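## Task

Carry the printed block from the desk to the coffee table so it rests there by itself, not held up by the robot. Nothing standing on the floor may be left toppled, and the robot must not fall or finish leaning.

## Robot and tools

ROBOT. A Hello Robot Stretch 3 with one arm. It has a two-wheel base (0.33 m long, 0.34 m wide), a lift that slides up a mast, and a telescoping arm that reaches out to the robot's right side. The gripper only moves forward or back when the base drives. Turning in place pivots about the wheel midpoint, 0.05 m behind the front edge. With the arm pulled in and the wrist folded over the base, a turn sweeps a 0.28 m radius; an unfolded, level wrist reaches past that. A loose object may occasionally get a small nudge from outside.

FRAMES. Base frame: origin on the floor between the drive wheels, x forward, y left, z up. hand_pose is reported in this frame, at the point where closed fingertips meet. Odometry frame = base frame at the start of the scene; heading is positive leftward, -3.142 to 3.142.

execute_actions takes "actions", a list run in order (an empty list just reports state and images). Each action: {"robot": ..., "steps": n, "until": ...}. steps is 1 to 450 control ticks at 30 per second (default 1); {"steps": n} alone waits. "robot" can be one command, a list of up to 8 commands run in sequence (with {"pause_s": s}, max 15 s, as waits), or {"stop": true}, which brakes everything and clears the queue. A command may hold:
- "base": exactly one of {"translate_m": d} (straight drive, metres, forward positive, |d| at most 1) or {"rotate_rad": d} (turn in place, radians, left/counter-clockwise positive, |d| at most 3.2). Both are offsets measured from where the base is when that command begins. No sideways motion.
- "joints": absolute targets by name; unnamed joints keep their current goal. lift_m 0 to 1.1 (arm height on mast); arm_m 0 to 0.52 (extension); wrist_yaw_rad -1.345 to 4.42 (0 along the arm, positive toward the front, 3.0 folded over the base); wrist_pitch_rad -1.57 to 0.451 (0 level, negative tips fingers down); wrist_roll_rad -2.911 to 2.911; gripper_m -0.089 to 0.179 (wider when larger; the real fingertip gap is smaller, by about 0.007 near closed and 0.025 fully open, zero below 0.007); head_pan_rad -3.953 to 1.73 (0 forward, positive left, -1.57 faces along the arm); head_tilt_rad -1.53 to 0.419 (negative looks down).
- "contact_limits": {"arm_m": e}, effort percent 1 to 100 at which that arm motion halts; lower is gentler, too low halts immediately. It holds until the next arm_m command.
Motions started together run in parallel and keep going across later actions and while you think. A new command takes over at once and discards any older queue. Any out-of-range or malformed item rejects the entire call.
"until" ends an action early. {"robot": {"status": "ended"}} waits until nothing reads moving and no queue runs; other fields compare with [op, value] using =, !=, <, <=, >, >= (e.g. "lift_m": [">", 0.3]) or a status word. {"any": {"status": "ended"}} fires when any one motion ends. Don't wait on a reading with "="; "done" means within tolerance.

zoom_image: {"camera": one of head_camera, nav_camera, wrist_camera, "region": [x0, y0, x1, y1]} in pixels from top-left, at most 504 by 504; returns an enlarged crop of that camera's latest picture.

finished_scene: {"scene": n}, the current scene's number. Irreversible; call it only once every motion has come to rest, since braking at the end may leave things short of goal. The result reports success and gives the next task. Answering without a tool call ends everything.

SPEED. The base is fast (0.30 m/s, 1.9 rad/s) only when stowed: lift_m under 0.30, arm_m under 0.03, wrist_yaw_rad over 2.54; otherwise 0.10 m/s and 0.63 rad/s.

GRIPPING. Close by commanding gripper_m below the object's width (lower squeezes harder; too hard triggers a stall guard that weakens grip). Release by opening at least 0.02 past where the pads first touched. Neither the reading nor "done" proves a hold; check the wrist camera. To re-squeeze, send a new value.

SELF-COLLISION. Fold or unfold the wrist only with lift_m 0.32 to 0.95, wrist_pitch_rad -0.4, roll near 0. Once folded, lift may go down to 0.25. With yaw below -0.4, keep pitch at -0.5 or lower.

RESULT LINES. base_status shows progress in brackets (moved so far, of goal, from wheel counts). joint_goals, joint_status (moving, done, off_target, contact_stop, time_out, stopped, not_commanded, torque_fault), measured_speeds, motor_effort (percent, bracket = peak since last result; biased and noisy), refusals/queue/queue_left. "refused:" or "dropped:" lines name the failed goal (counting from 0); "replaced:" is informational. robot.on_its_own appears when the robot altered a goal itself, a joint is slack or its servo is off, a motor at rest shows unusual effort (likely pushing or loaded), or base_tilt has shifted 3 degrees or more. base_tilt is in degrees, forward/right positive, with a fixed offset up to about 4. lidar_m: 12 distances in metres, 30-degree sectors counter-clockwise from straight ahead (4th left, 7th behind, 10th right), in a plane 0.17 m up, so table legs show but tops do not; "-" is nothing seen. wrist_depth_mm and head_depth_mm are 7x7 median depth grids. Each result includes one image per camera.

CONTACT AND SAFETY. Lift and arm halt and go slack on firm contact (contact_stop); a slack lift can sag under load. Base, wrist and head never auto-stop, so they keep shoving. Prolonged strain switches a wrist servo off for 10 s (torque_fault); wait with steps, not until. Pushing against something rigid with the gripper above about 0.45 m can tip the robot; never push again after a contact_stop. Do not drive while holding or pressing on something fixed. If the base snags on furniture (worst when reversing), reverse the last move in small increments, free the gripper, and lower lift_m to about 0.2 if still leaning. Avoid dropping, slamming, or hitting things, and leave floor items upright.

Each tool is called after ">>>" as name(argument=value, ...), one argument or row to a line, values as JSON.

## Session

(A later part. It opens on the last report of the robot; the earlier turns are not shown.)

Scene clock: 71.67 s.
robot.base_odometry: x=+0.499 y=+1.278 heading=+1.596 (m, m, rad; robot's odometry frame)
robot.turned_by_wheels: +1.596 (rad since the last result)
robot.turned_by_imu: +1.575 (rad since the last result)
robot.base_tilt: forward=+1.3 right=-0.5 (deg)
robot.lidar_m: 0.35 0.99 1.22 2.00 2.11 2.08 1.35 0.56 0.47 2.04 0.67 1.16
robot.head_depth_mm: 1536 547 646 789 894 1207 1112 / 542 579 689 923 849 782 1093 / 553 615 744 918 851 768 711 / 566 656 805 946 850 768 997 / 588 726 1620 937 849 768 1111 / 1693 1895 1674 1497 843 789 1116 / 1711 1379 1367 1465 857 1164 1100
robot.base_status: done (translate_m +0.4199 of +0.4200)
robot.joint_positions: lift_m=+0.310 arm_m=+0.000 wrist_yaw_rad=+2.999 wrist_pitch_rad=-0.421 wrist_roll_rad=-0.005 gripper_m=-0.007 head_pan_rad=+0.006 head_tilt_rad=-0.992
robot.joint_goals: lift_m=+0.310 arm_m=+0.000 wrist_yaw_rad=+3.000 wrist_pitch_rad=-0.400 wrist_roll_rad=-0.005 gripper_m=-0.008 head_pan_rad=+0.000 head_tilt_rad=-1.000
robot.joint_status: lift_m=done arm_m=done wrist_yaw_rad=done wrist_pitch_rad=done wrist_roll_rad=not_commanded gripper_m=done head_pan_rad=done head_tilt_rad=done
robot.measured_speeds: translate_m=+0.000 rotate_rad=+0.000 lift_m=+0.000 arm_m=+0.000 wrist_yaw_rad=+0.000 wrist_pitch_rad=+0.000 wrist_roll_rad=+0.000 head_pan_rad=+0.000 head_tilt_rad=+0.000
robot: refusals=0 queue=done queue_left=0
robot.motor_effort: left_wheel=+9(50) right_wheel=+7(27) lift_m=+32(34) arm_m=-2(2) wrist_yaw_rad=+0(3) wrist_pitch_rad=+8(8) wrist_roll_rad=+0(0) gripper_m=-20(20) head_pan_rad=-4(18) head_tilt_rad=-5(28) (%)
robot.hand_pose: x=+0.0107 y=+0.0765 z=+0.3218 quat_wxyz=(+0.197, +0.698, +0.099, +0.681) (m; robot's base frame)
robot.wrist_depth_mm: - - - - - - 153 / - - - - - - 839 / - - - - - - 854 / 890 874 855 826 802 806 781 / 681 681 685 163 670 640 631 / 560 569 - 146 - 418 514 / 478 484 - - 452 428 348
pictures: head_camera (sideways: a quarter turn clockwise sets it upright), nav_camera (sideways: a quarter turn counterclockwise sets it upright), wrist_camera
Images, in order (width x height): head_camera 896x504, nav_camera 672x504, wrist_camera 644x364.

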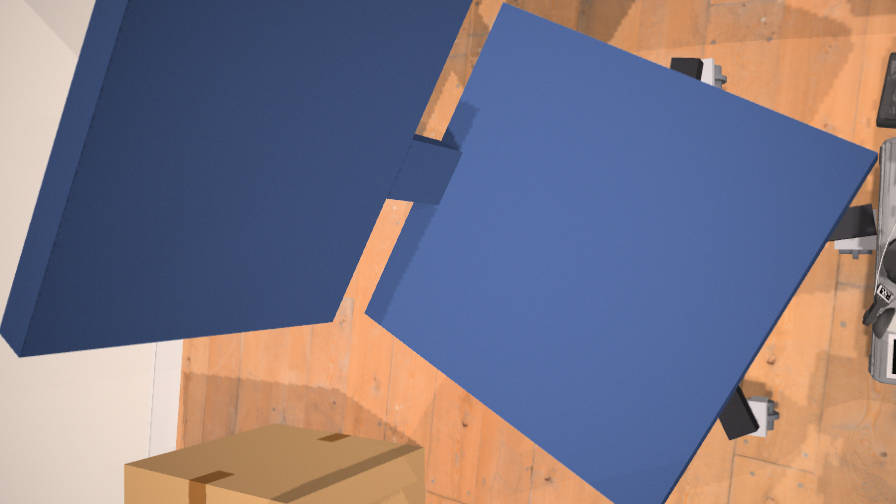

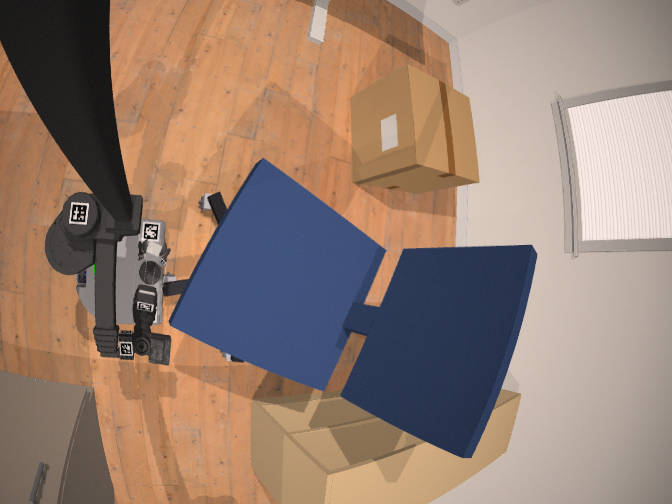

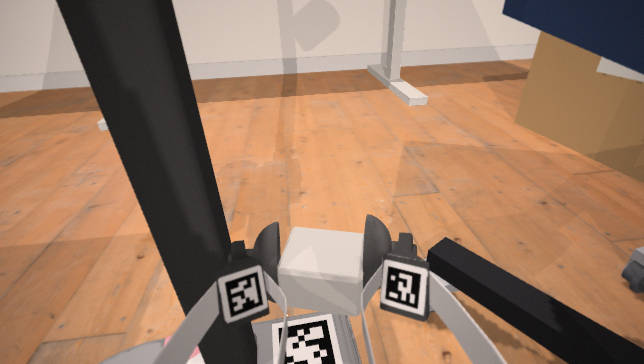

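>>> execute_actions(
  actions=[
    {"robot":[{"base":{"translate_m":-0.04}},{"base":{"rotate_rad":0.35}},{"base":{"translate_m":0.3}}],"steps":450,"until":{"robot":{"status":"ended"}}},
  ],
)

Scene clock: 78.80 s.
robot.base_odometry: x=+0.390 y=+1.517 heading=+1.946 (m, m, rad; robot's odometry frame)
robot.turned_by_wheels: +0.350 (rad since the last result)
robot.turned_by_imu: +0.347 (rad since the last result)
robot.base_tilt: forward=+1.2 right=-0.5 (deg)
robot.lidar_m: 0.73 0.78 1.45 1.68 2.40 2.28 0.86 0.71 2.13 0.65 1.02 0.38
robot.head_depth_mm: 1369 1530 827 944 848 769 1087 / 1437 1675 1694 951 847 768 711 / 1499 1773 1684 947 851 768 719 / 1577 1677 1392 1462 848 791 1110 / 1664 1302 1133 1281 874 1176 1120 / 1737 1306 1160 1409 1335 1212 1102 / 1862 1305 1177 1440 1334 1216 1108
robot.base_status: done (translate_m +0.2999 of +0.3000)
robot.joint_positions: lift_m=+0.310 arm_m=+0.000 wrist_yaw_rad=+2.998 wrist_pitch_rad=-0.421 wrist_roll_rad=-0.005 gripper_m=-0.007 head_pan_rad=+0.006 head_tilt_rad=-0.992
robot.joint_goals: lift_m=+0.310 arm_m=+0.000 wrist_yaw_rad=+3.000 wrist_pitch_rad=-0.400 wrist_roll_rad=-0.005 gripper_m=-0.008 head_pan_rad=+0.000 head_tilt_rad=-1.000
robot.joint_status: lift_m=done arm_m=done wrist_yaw_rad=done wrist_pitch_rad=done wrist_roll_rad=not_commanded gripper_m=done head_pan_rad=done head_tilt_rad=done
robot.measured_speeds: translate_m=+0.000 rotate_rad=+0.000 lift_m=+0.000 arm_m=+0.000 wrist_yaw_rad=+0.000 wrist_pitch_rad=+0.000 wrist_roll_rad=+0.000 head_pan_rad=+0.000 head_tilt_rad=+0.000
robot: refusals=0 queue=done queue_left=0
robot.motor_effort: left_wheel=+3(19) right_wheel=+10(25) lift_m=+32(32) arm_m=-2(2) wrist_yaw_rad=+1(0) wrist_pitch_rad=+8(8) wrist_roll_rad=+0(0) gripper_m=-20(19) head_pan_rad=-3(3) head_tilt_rad=-5(5) (%)
robot.hand_pose: x=+0.0107 y=+0.0765 z=+0.3218 quat_wxyz=(+0.197, +0.698, +0.099, +0.681) (m; robot's base frame)
robot.wrist_depth_mm: - - - - - - - / - - - - - - - / - - - - - - - / 873 863 860 816 808 793 775 / 696 687 702 163 664 634 622 / 568 560 - 146 - 529 520 / 481 489 - - 454 458 364
pictures: head_camera (sideways: a quarter turn clockwise sets it upright), nav_camera (sideways: a quarter turn counterclockwise sets it upright), wrist_camera
Images, in order (width x height): head_camera 896x504, nav_camera 672x504, wrist_camera 644x364.

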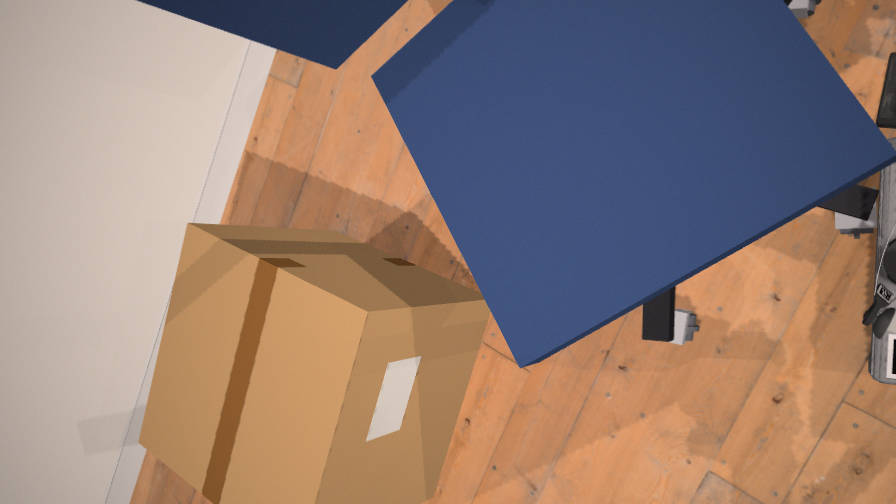

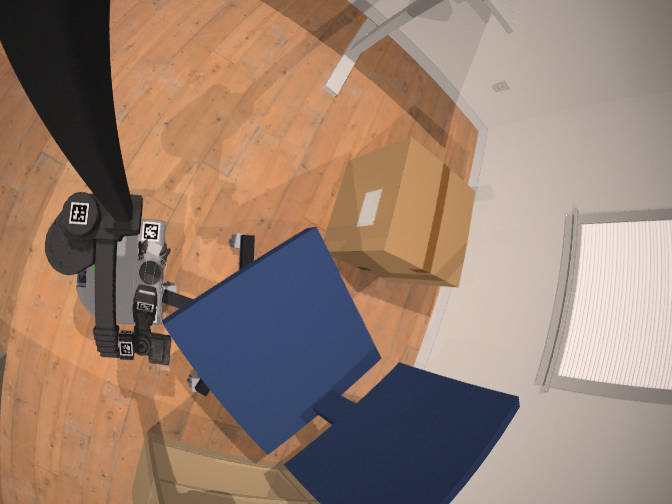

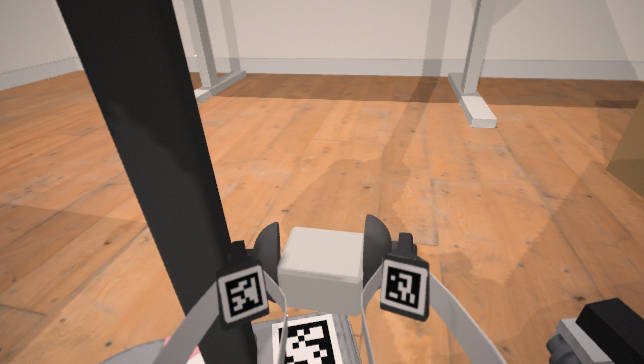

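>>> execute_actions(
  actions=[
    {"robot":[{"base":{"translate_m":-0.22},"joints":{"lift_m":0.28}},{"base":{"rotate_rad":-1.85}}],"steps":450,"until":{"robot":{"status":"ended"}}},
  ],
)

Scene clock: 83.97 s.
robot.base_odometry: x=+0.471 y=+1.313 heading=+0.096 (m, m, rad; robot's odometry frame)
robot.turned_by_wheels: -1.850 (rad since the last result)
robot.turned_by_imu: -1.838 (rad since the last result)
robot.base_tilt: forward=+1.2 right=-0.5 (deg)
robot.lidar_m: 2.06 0.67 1.14 0.59 1.11 1.59 1.97 1.65 2.10 1.16 0.56 0.51
robot.head_depth_mm: 2326 1973 1633 1187 1082 1218 1117 / 2290 1973 1694 1487 1344 1218 1110 / 2301 1928 1685 1498 1342 1212 1113 / 2144 1937 1695 1499 1338 1206 1124 / 2169 1917 1691 1486 1334 1208 1132 / 2152 1936 1275 1373 1340 1203 1111 / 2189 1013 953 1104 1319 1217 1101
robot.base_status: done (rotate_rad -1.8499 of -1.8500)
robot.joint_positions: lift_m=+0.280 arm_m=+0.000 wrist_yaw_rad=+2.998 wrist_pitch_rad=-0.421 wrist_roll_rad=-0.005 gripper_m=-0.007 head_pan_rad=+0.006 head_tilt_rad=-0.992
robot.joint_goals: lift_m=+0.280 arm_m=+0.000 wrist_yaw_rad=+3.000 wrist_pitch_rad=-0.400 wrist_roll_rad=-0.005 gripper_m=-0.008 head_pan_rad=+0.000 head_tilt_rad=-1.000
robot.joint_status: lift_m=done arm_m=done wrist_yaw_rad=done wrist_pitch_rad=done wrist_roll_rad=not_commanded gripper_m=done head_pan_rad=done head_tilt_rad=done
robot.measured_speeds: translate_m=+0.000 rotate_rad=+0.000 lift_m=+0.000 arm_m=+0.000 wrist_yaw_rad=+0.000 wrist_pitch_rad=+0.000 wrist_roll_rad=+0.000 head_pan_rad=+0.000 head_tilt_rad=+0.000
robot: refusals=0 queue=done queue_left=0
robot.motor_effort: left_wheel=+2(15) right_wheel=-1(9) lift_m=+25(31) arm_m=-2(2) wrist_yaw_rad=+0(0) wrist_pitch_rad=+8(8) wrist_roll_rad=+0(0) gripper_m=-20(20) head_pan_rad=-3(4) head_tilt_rad=-5(5) (%)
robot.hand_pose: x=+0.0107 y=+0.0765 z=+0.2921 quat_wxyz=(+0.197, +0.698, +0.099, +0.681) (m; robot's base frame)
robot.wrist_depth_mm: 735 - - - - 952 900 / 767 - - - - - - / 823 - 889 849 - 893 786 / 833 762 682 700 682 750 619 / 641 610 653 164 631 594 580 / 524 518 - 146 - 495 492 / 451 - - - 427 421 417
pictures: head_camera (sideways: a quarter turn clockwise sets it upright), nav_camera (sideways: a quarter turn counterclockwise sets it upright), wrist_camera
Images, in order (width x height): head_camera 896x504, nav_camera 672x504, wrist_camera 644x364.

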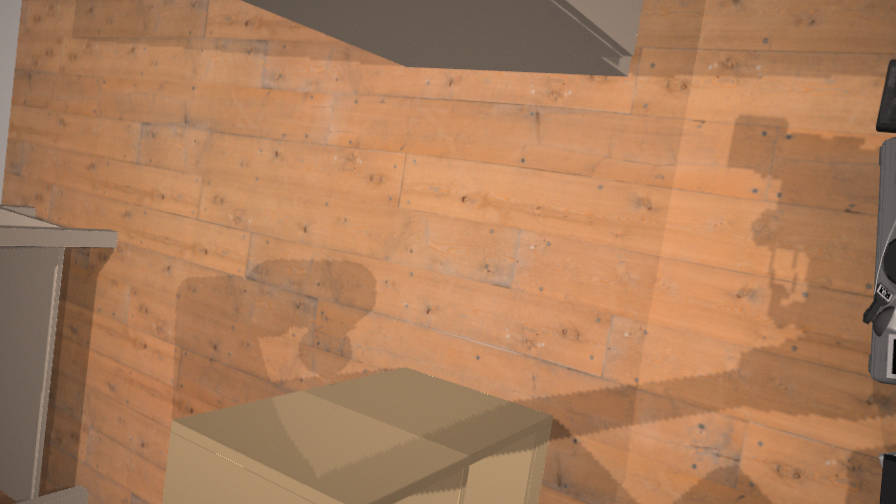

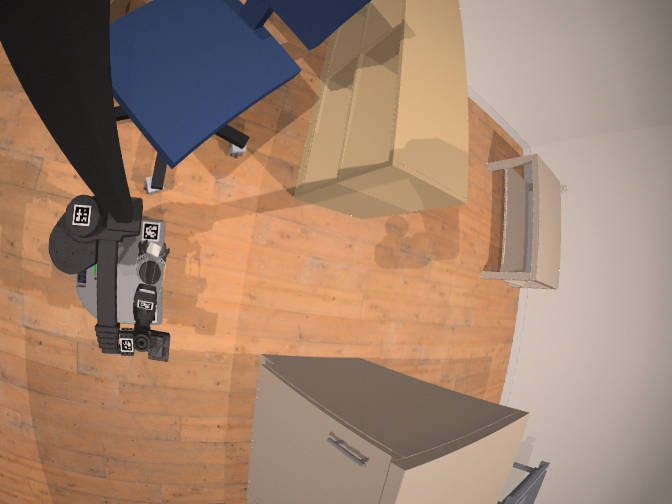

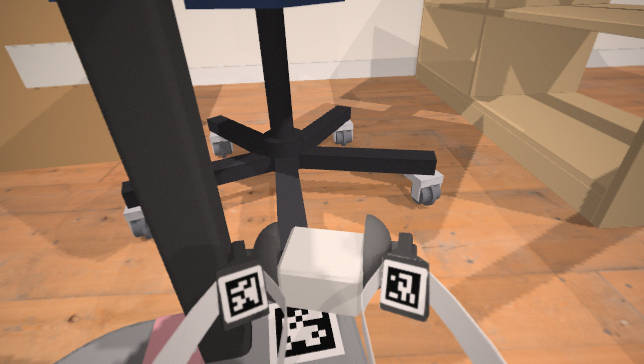

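>>> execute_actions(
  actions=[
    {"robot":[{"base":{"rotate_rad":-0.12}},{"base":{"translate_m":1.0}},{"base":{"translate_m":0.48}},{"base":{"rotate_rad":1.57}},{"base":{"translate_m":0.3},"joints":{"lift_m":0.62,"head_pan_rad":-1.57,"head_tilt_rad":-0.8}},{"joints":{"wrist_yaw_rad":0.0,"wrist_pitch_rad":-0.48}}],"steps":450,"until":{"robot":{"status":"ended"}}},
    {"steps":300,"until":{"robot":{"status":"ended"}}},
  ],
)

Scene clock: 102.40 s.
robot.base_odometry: x=+1.958 y=+1.577 heading=+1.546 (m, m, rad; robot's odometry frame)
robot.turned_by_wheels: +1.450 (rad since the last result)
robot.turned_by_imu: +1.436 (rad since the last result)
robot.base_tilt: forward=+1.2 right=-0.5 (deg)
robot.lidar_m: 1.37 0.91 0.98 0.59 0.82 0.74 1.23 1.24 1.36 0.55 1.34 0.99
robot.head_depth_mm: 1140 1316 1529 1696 1479 1286 1184 / 1147 1323 1525 1714 1493 1303 1195 / 1157 1324 1540 1707 1481 1287 - / 1155 1330 1469 1128 1001 1244 1139 / 1167 1336 1447 1130 1002 1270 1142 / 1171 1335 1462 1126 1004 1272 1149 / 1174 1342 1471 1121 1021 1288 1138
robot.base_status: done (translate_m +0.3000 of +0.3000)
robot.joint_positions: lift_m=+0.620 arm_m=+0.000 wrist_yaw_rad=+0.003 wrist_pitch_rad=-0.495 wrist_roll_rad=-0.005 gripper_m=-0.007 head_pan_rad=-1.563 head_tilt_rad=-0.803
robot.joint_goals: lift_m=+0.620 arm_m=+0.000 wrist_yaw_rad=+0.000 wrist_pitch_rad=-0.480 wrist_roll_rad=-0.005 gripper_m=-0.008 head_pan_rad=-1.570 head_tilt_rad=-0.800
robot.joint_status: lift_m=done arm_m=done wrist_yaw_rad=done wrist_pitch_rad=done wrist_roll_rad=not_commanded gripper_m=done head_pan_rad=done head_tilt_rad=done
robot.measured_speeds: translate_m=+0.000 rotate_rad=+0.000 lift_m=+0.000 arm_m=+0.000 wrist_yaw_rad=+0.000 wrist_pitch_rad=+0.000 wrist_roll_rad=+0.000 head_pan_rad=+0.000 head_tilt_rad=+0.000
robot: refusals=0 queue=done queue_left=0
robot.motor_effort: left_wheel=-3(15) right_wheel=+1(8) lift_m=+34(34) arm_m=-2(2) wrist_yaw_rad=-2(2) wrist_pitch_rad=+6(7) wrist_roll_rad=+0(0) gripper_m=-20(20) head_pan_rad=-4(48) head_tilt_rad=+2(21) (%)
robot.hand_pose: x=-0.0208 y=-0.3592 z=+0.6155 quat_wxyz=(+0.688, +0.175, -0.683, -0.172) (m; robot's base frame)
robot.wrist_depth_mm: 926 932 943 945 956 946 949 / - - - - - - - / 692 671 655 723 - - - / 529 517 513 550 - - - / 430 433 423 163 - - 977 / 677 707 703 146 - 852 829 / 733 716 712 716 732 722 736
pictures: head_camera (sideways: a quarter turn clockwise sets it upright), nav_camera (sideways: a quarter turn counterclockwise sets it upright), wrist_camera
Images, in order (width x height): head_camera 896x504, nav_camera 672x504, wrist_camera 644x364.

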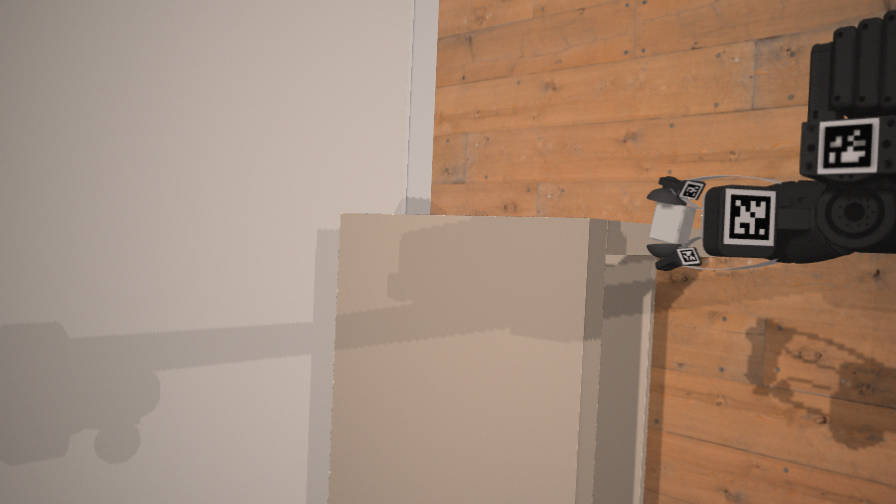

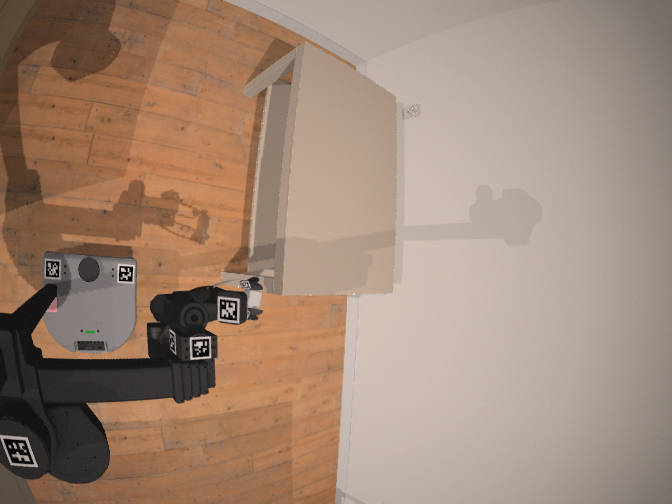

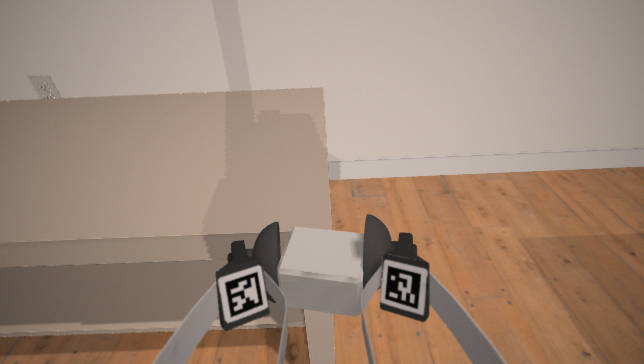

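>>> execute_actions(
  actions=[
    {"robot":[{"base":{"translate_m":0.35}},{"joints":{"arm_m":0.36}}],"steps":450,"until":{"robot":{"status":"ended"}}},
  ],
)

Scene clock: 110.87 s.
robot.base_odometry: x=+1.967 y=+1.927 heading=+1.546 (m, m, rad; robot's odometry frame)
robot.turned_by_wheels: +0.000 (rad since the last result)
robot.turned_by_imu: -0.002 (rad since the last result)
robot.base_tilt: forward=+1.2 right=-0.5 (deg)
robot.lidar_m: 1.02 1.05 0.68 0.95 0.75 1.04 1.58 1.59 0.65 1.31 0.73 1.05
robot.head_depth_mm: 1138 1310 1488 1139 993 1213 1180 / 1156 1310 1465 1166 - - 1149 / 1155 1323 1482 - 1008 1272 1153 / 1156 1333 1435 1130 1003 1273 1148 / 1169 1335 1446 1129 998 1275 1144 / 1162 1337 1455 1122 1007 1289 1139 / 1178 1348 1468 1120 1022 1276 1141
robot.base_status: done (translate_m +0.3500 of +0.3500)
robot.joint_positions: lift_m=+0.620 arm_m=+0.360 wrist_yaw_rad=+0.002 wrist_pitch_rad=-0.496 wrist_roll_rad=-0.005 gripper_m=-0.007 head_pan_rad=-1.563 head_tilt_rad=-0.803
robot.joint_goals: lift_m=+0.620 arm_m=+0.360 wrist_yaw_rad=+0.000 wrist_pitch_rad=-0.480 wrist_roll_rad=-0.005 gripper_m=-0.008 head_pan_rad=-1.570 head_tilt_rad=-0.800
robot.joint_status: lift_m=done arm_m=done wrist_yaw_rad=done wrist_pitch_rad=done wrist_roll_rad=not_commanded gripper_m=done head_pan_rad=done head_tilt_rad=done
robot.measured_speeds: translate_m=+0.000 rotate_rad=+0.000 lift_m=+0.000 arm_m=+0.000 wrist_yaw_rad=+0.000 wrist_pitch_rad=+0.000 wrist_roll_rad=+0.000 head_pan_rad=+0.000 head_tilt_rad=+0.000
robot: refusals=0 queue=done queue_left=0
robot.motor_effort: left_wheel=-3(5) right_wheel=+2(4) lift_m=+33(33) arm_m=+4(6) wrist_yaw_rad=-1(3) wrist_pitch_rad=+6(6) wrist_roll_rad=+0(0) gripper_m=-19(19) head_pan_rad=-4(4) head_tilt_rad=+1(2) (%)
robot.hand_pose: x=-0.0211 y=-0.7185 z=+0.6153 quat_wxyz=(+0.688, +0.175, -0.683, -0.173) (m; robot's base frame)
robot.wrist_depth_mm: 631 623 625 644 643 651 649 / 683 679 684 691 698 684 710 / 748 751 740 780 750 746 767 / 519 514 500 496 488 477 852 / 417 414 427 163 408 391 387 / 351 349 352 147 - 334 328 / 304 303 289 296 291 291 286
pictures: head_camera (sideways: a quarter turn clockwise sets it upright), nav_camera (sideways: a quarter turn counterclockwise sets it upright), wrist_camera
Images, in order (width x height): head_camera 896x504, nav_camera 672x504, wrist_camera 644x364.

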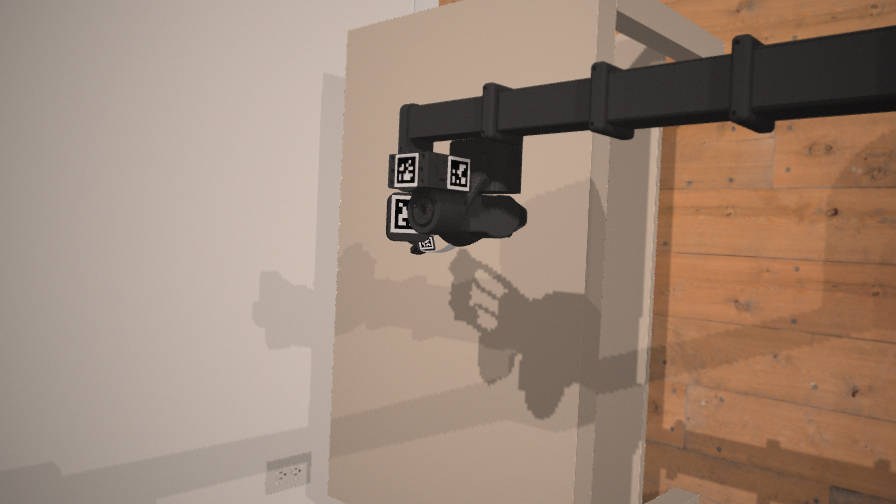

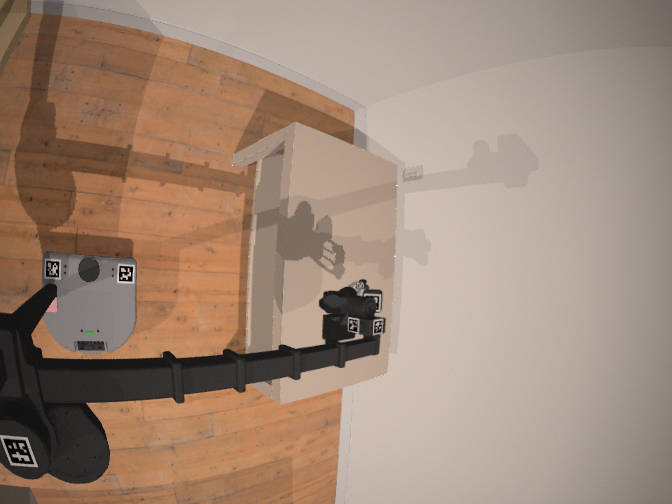

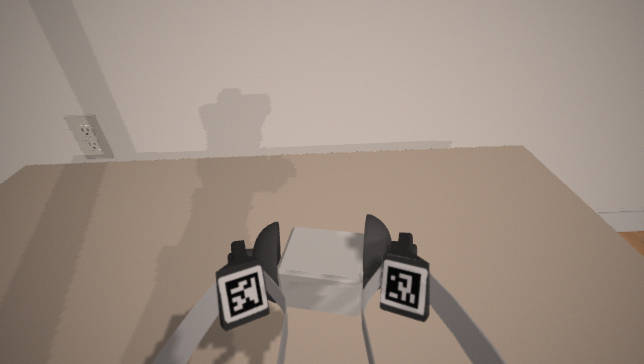

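>>> execute_actions(
  actions=[
    {"robot":{"joints":{"arm_m":0.31,"lift_m":0.482}},"steps":450,"until":{"robot":{"status":"ended"}}},
  ],
)

Scene clock: 112.97 s.
robot.base_odometry: x=+1.967 y=+1.927 heading=+1.546 (m, m, rad; robot's odometry frame)
robot.turned_by_wheels: +0.000 (rad since the last result)
robot.turned_by_imu: +0.000 (rad since the last result)
robot.base_tilt: forward=+1.2 right=-0.5 (deg)
robot.lidar_m: 1.02 1.05 0.68 0.95 0.75 1.04 1.58 1.59 0.65 1.31 0.73 1.05
robot.head_depth_mm: 1145 1301 1486 1142 990 1224 1151 / 1151 1321 1462 1130 1007 1271 - / 1149 1315 1464 1132 - 1279 1158 / 1157 1325 1441 1132 1012 1272 1149 / 1164 1331 1442 1129 1008 1270 1143 / 1167 1335 1456 1121 1003 1297 1141 / 1176 1344 1471 1123 1021 1289 1141
robot.base_status: done (translate_m +0.3500 of +0.3500)
robot.joint_positions: lift_m=+0.482 arm_m=+0.310 wrist_yaw_rad=+0.002 wrist_pitch_rad=-0.497 wrist_roll_rad=-0.005 gripper_m=-0.007 head_pan_rad=-1.563 head_tilt_rad=-0.803
robot.joint_goals: lift_m=+0.482 arm_m=+0.310 wrist_yaw_rad=+0.000 wrist_pitch_rad=-0.480 wrist_roll_rad=-0.005 gripper_m=-0.008 head_pan_rad=-1.570 head_tilt_rad=-0.800
robot.joint_status: lift_m=done arm_m=done wrist_yaw_rad=done wrist_pitch_rad=done wrist_roll_rad=not_commanded gripper_m=done head_pan_rad=done head_tilt_rad=done
robot.measured_speeds: translate_m=+0.000 rotate_rad=+0.000 lift_m=+0.000 arm_m=+0.000 wrist_yaw_rad=+0.000 wrist_pitch_rad=+0.000 wrist_roll_rad=+0.000 head_pan_rad=+0.000 head_tilt_rad=+0.000
robot: refusals=0 queue=done queue_left=0
robot.motor_effort: left_wheel=-4(3) right_wheel=+1(1) lift_m=+25(33) arm_m=-2(4) wrist_yaw_rad=-2(0) wrist_pitch_rad=+6(7) wrist_roll_rad=+0(0) gripper_m=-20(20) head_pan_rad=-4(4) head_tilt_rad=+2(1) (%)
robot.hand_pose: x=-0.0211 y=-0.6691 z=+0.4776 quat_wxyz=(+0.687, +0.175, -0.683, -0.173) (m; robot's base frame)
robot.wrist_depth_mm: 660 664 671 677 679 694 708 / 691 515 500 482 470 454 738 / 363 355 347 337 336 327 324 / 277 274 268 263 258 256 250 / 224 221 226 163 218 209 206 / 187 186 187 146 - 177 175 / 161 160 155 158 155 154 152
pictures: head_camera (sideways: a quarter turn clockwise sets it upright), nav_camera (sideways: a quarter turn counterclockwise sets it upright), wrist_camera
Images, in order (width x height): head_camera 896x504, nav_camera 672x504, wrist_camera 644x364.

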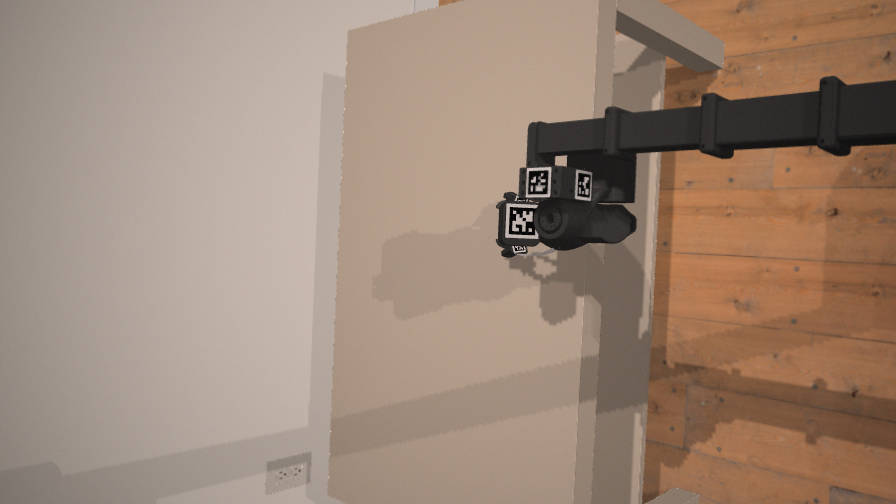

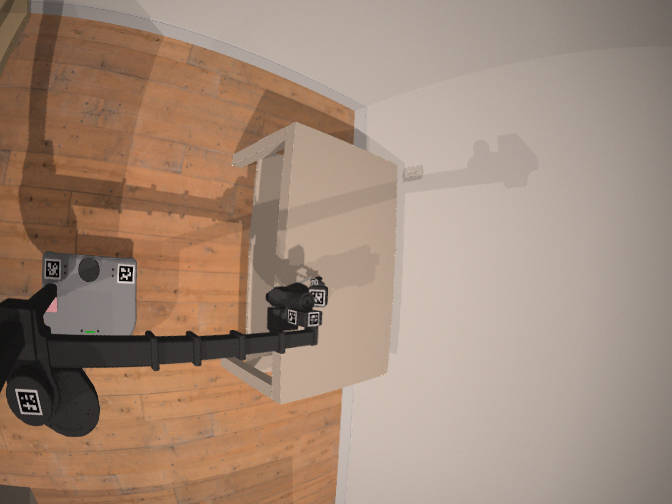

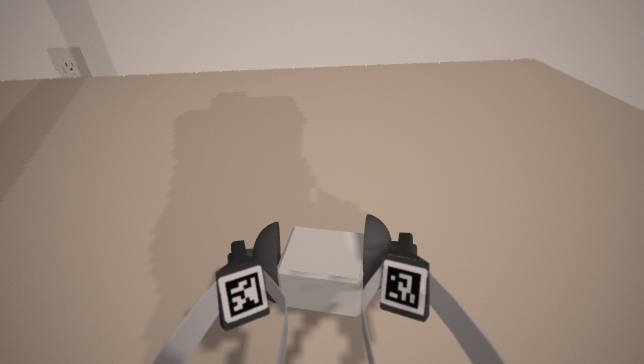

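A bit near the front edge; extend a little, lower ~9 mm, release.

>>> execute_actions(
  actions=[
    {"robot":[{"joints":{"arm_m":0.37}},{"joints":{"lift_m":0.473}},{"joints":{"gripper_m":0.13}},{"pause_s":0.5},{"joints":{"lift_m":0.58}},{"joints":{"arm_m":0.0}}],"steps":450,"until":{"robot":{"status":"ended"}}},
  ],
)

Scene clock: 122.93 s.
robot.base_odometry: x=+1.967 y=+1.927 heading=+1.546 (m, m, rad; robot's odometry frame)
robot.turned_by_wheels: +0.000 (rad since the last result)
robot.turned_by_imu: -0.001 (rad since the last result)
robot.base_tilt: forward=+1.2 right=-0.4 (deg)
robot.lidar_m: 1.01 1.05 0.68 0.95 0.75 1.04 1.58 1.60 0.65 1.32 0.73 1.05
robot.head_depth_mm: 1141 1310 1480 1134 989 1233 1170 / 1153 1321 1464 1132 1008 1274 1193 / 1149 1318 1471 1134 1007 1269 - / 1151 1322 1453 1136 1009 1299 1141 / 1163 1344 1444 1132 1006 1265 1148 / 1167 1343 1458 1126 1002 1285 1143 / 1176 1343 1463 1121 1020 1291 1136
robot.base_status: done (translate_m +0.3500 of +0.3500)
robot.joint_positions: lift_m=+0.580 arm_m=+0.000 wrist_yaw_rad=+0.002 wrist_pitch_rad=-0.495 wrist_roll_rad=-0.005 gripper_m=+0.130 head_pan_rad=-1.563 head_tilt_rad=-0.803
robot.joint_goals: lift_m=+0.580 arm_m=+0.000 wrist_yaw_rad=+0.000 wrist_pitch_rad=-0.480 wrist_roll_rad=-0.005 gripper_m=+0.130 head_pan_rad=-1.570 head_tilt_rad=-0.800
robot.joint_status: lift_m=done arm_m=done wrist_yaw_rad=done wrist_pitch_rad=done wrist_roll_rad=not_commanded gripper_m=done head_pan_rad=done head_tilt_rad=done
robot.measured_speeds: translate_m=+0.000 rotate_rad=+0.000 lift_m=+0.000 arm_m=+0.000 wrist_yaw_rad=+0.000 wrist_pitch_rad=+0.000 wrist_roll_rad=+0.000 head_pan_rad=+0.000 head_tilt_rad=+0.000
robot: refusals=0 queue=done queue_left=0
robot.motor_effort: left_wheel=-3(4) right_wheel=+1(1) lift_m=+33(35) arm_m=-2(2) wrist_yaw_rad=-1(1) wrist_pitch_rad=+6(6) wrist_roll_rad=+0(0) gripper_m=+1(82) head_pan_rad=-4(4) head_tilt_rad=+2(1) (%)
robot.hand_pose: x=-0.0211 y=-0.3593 z=+0.5756 quat_wxyz=(+0.688, +0.175, -0.683, -0.173) (m; robot's base frame)
robot.wrist_depth_mm: 948 919 931 947 921 969 964 / - - 815 766 753 - - / 634 567 572 557 548 539 - / 452 447 437 433 427 419 - / 408 411 418 712 687 434 862 / 622 676 658 640 637 - 779 / 571 699 703 699 707 656 683
pictures: head_camera (sideways: a quarter turn clockwise sets it upright), nav_camera (sideways: a quarter turn counterclockwise sets it upright), wrist_camera
Images, in order (width x height): head_camera 896x504, nav_camera 672x504, wrist_camera 644x364.

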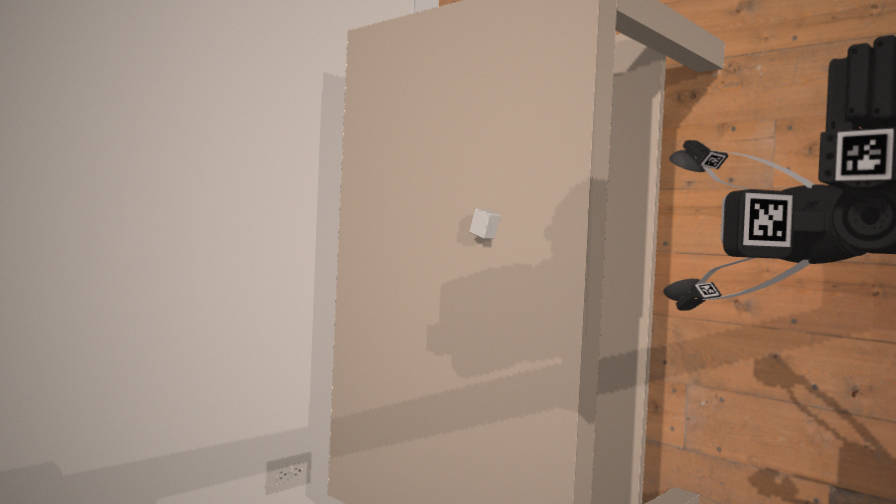

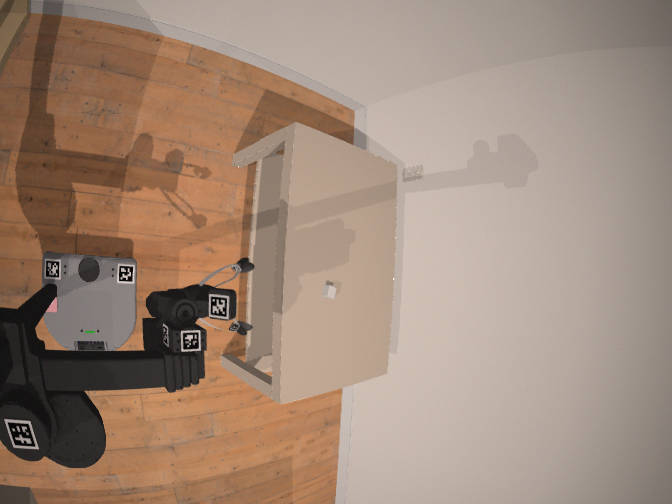

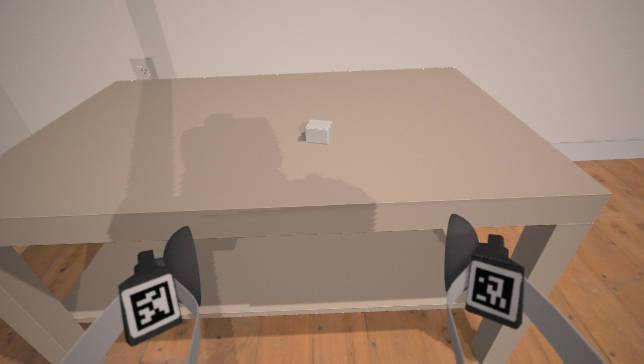

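>>> finished_scene(
  scene=2,
)

The scene is finished: the task was done.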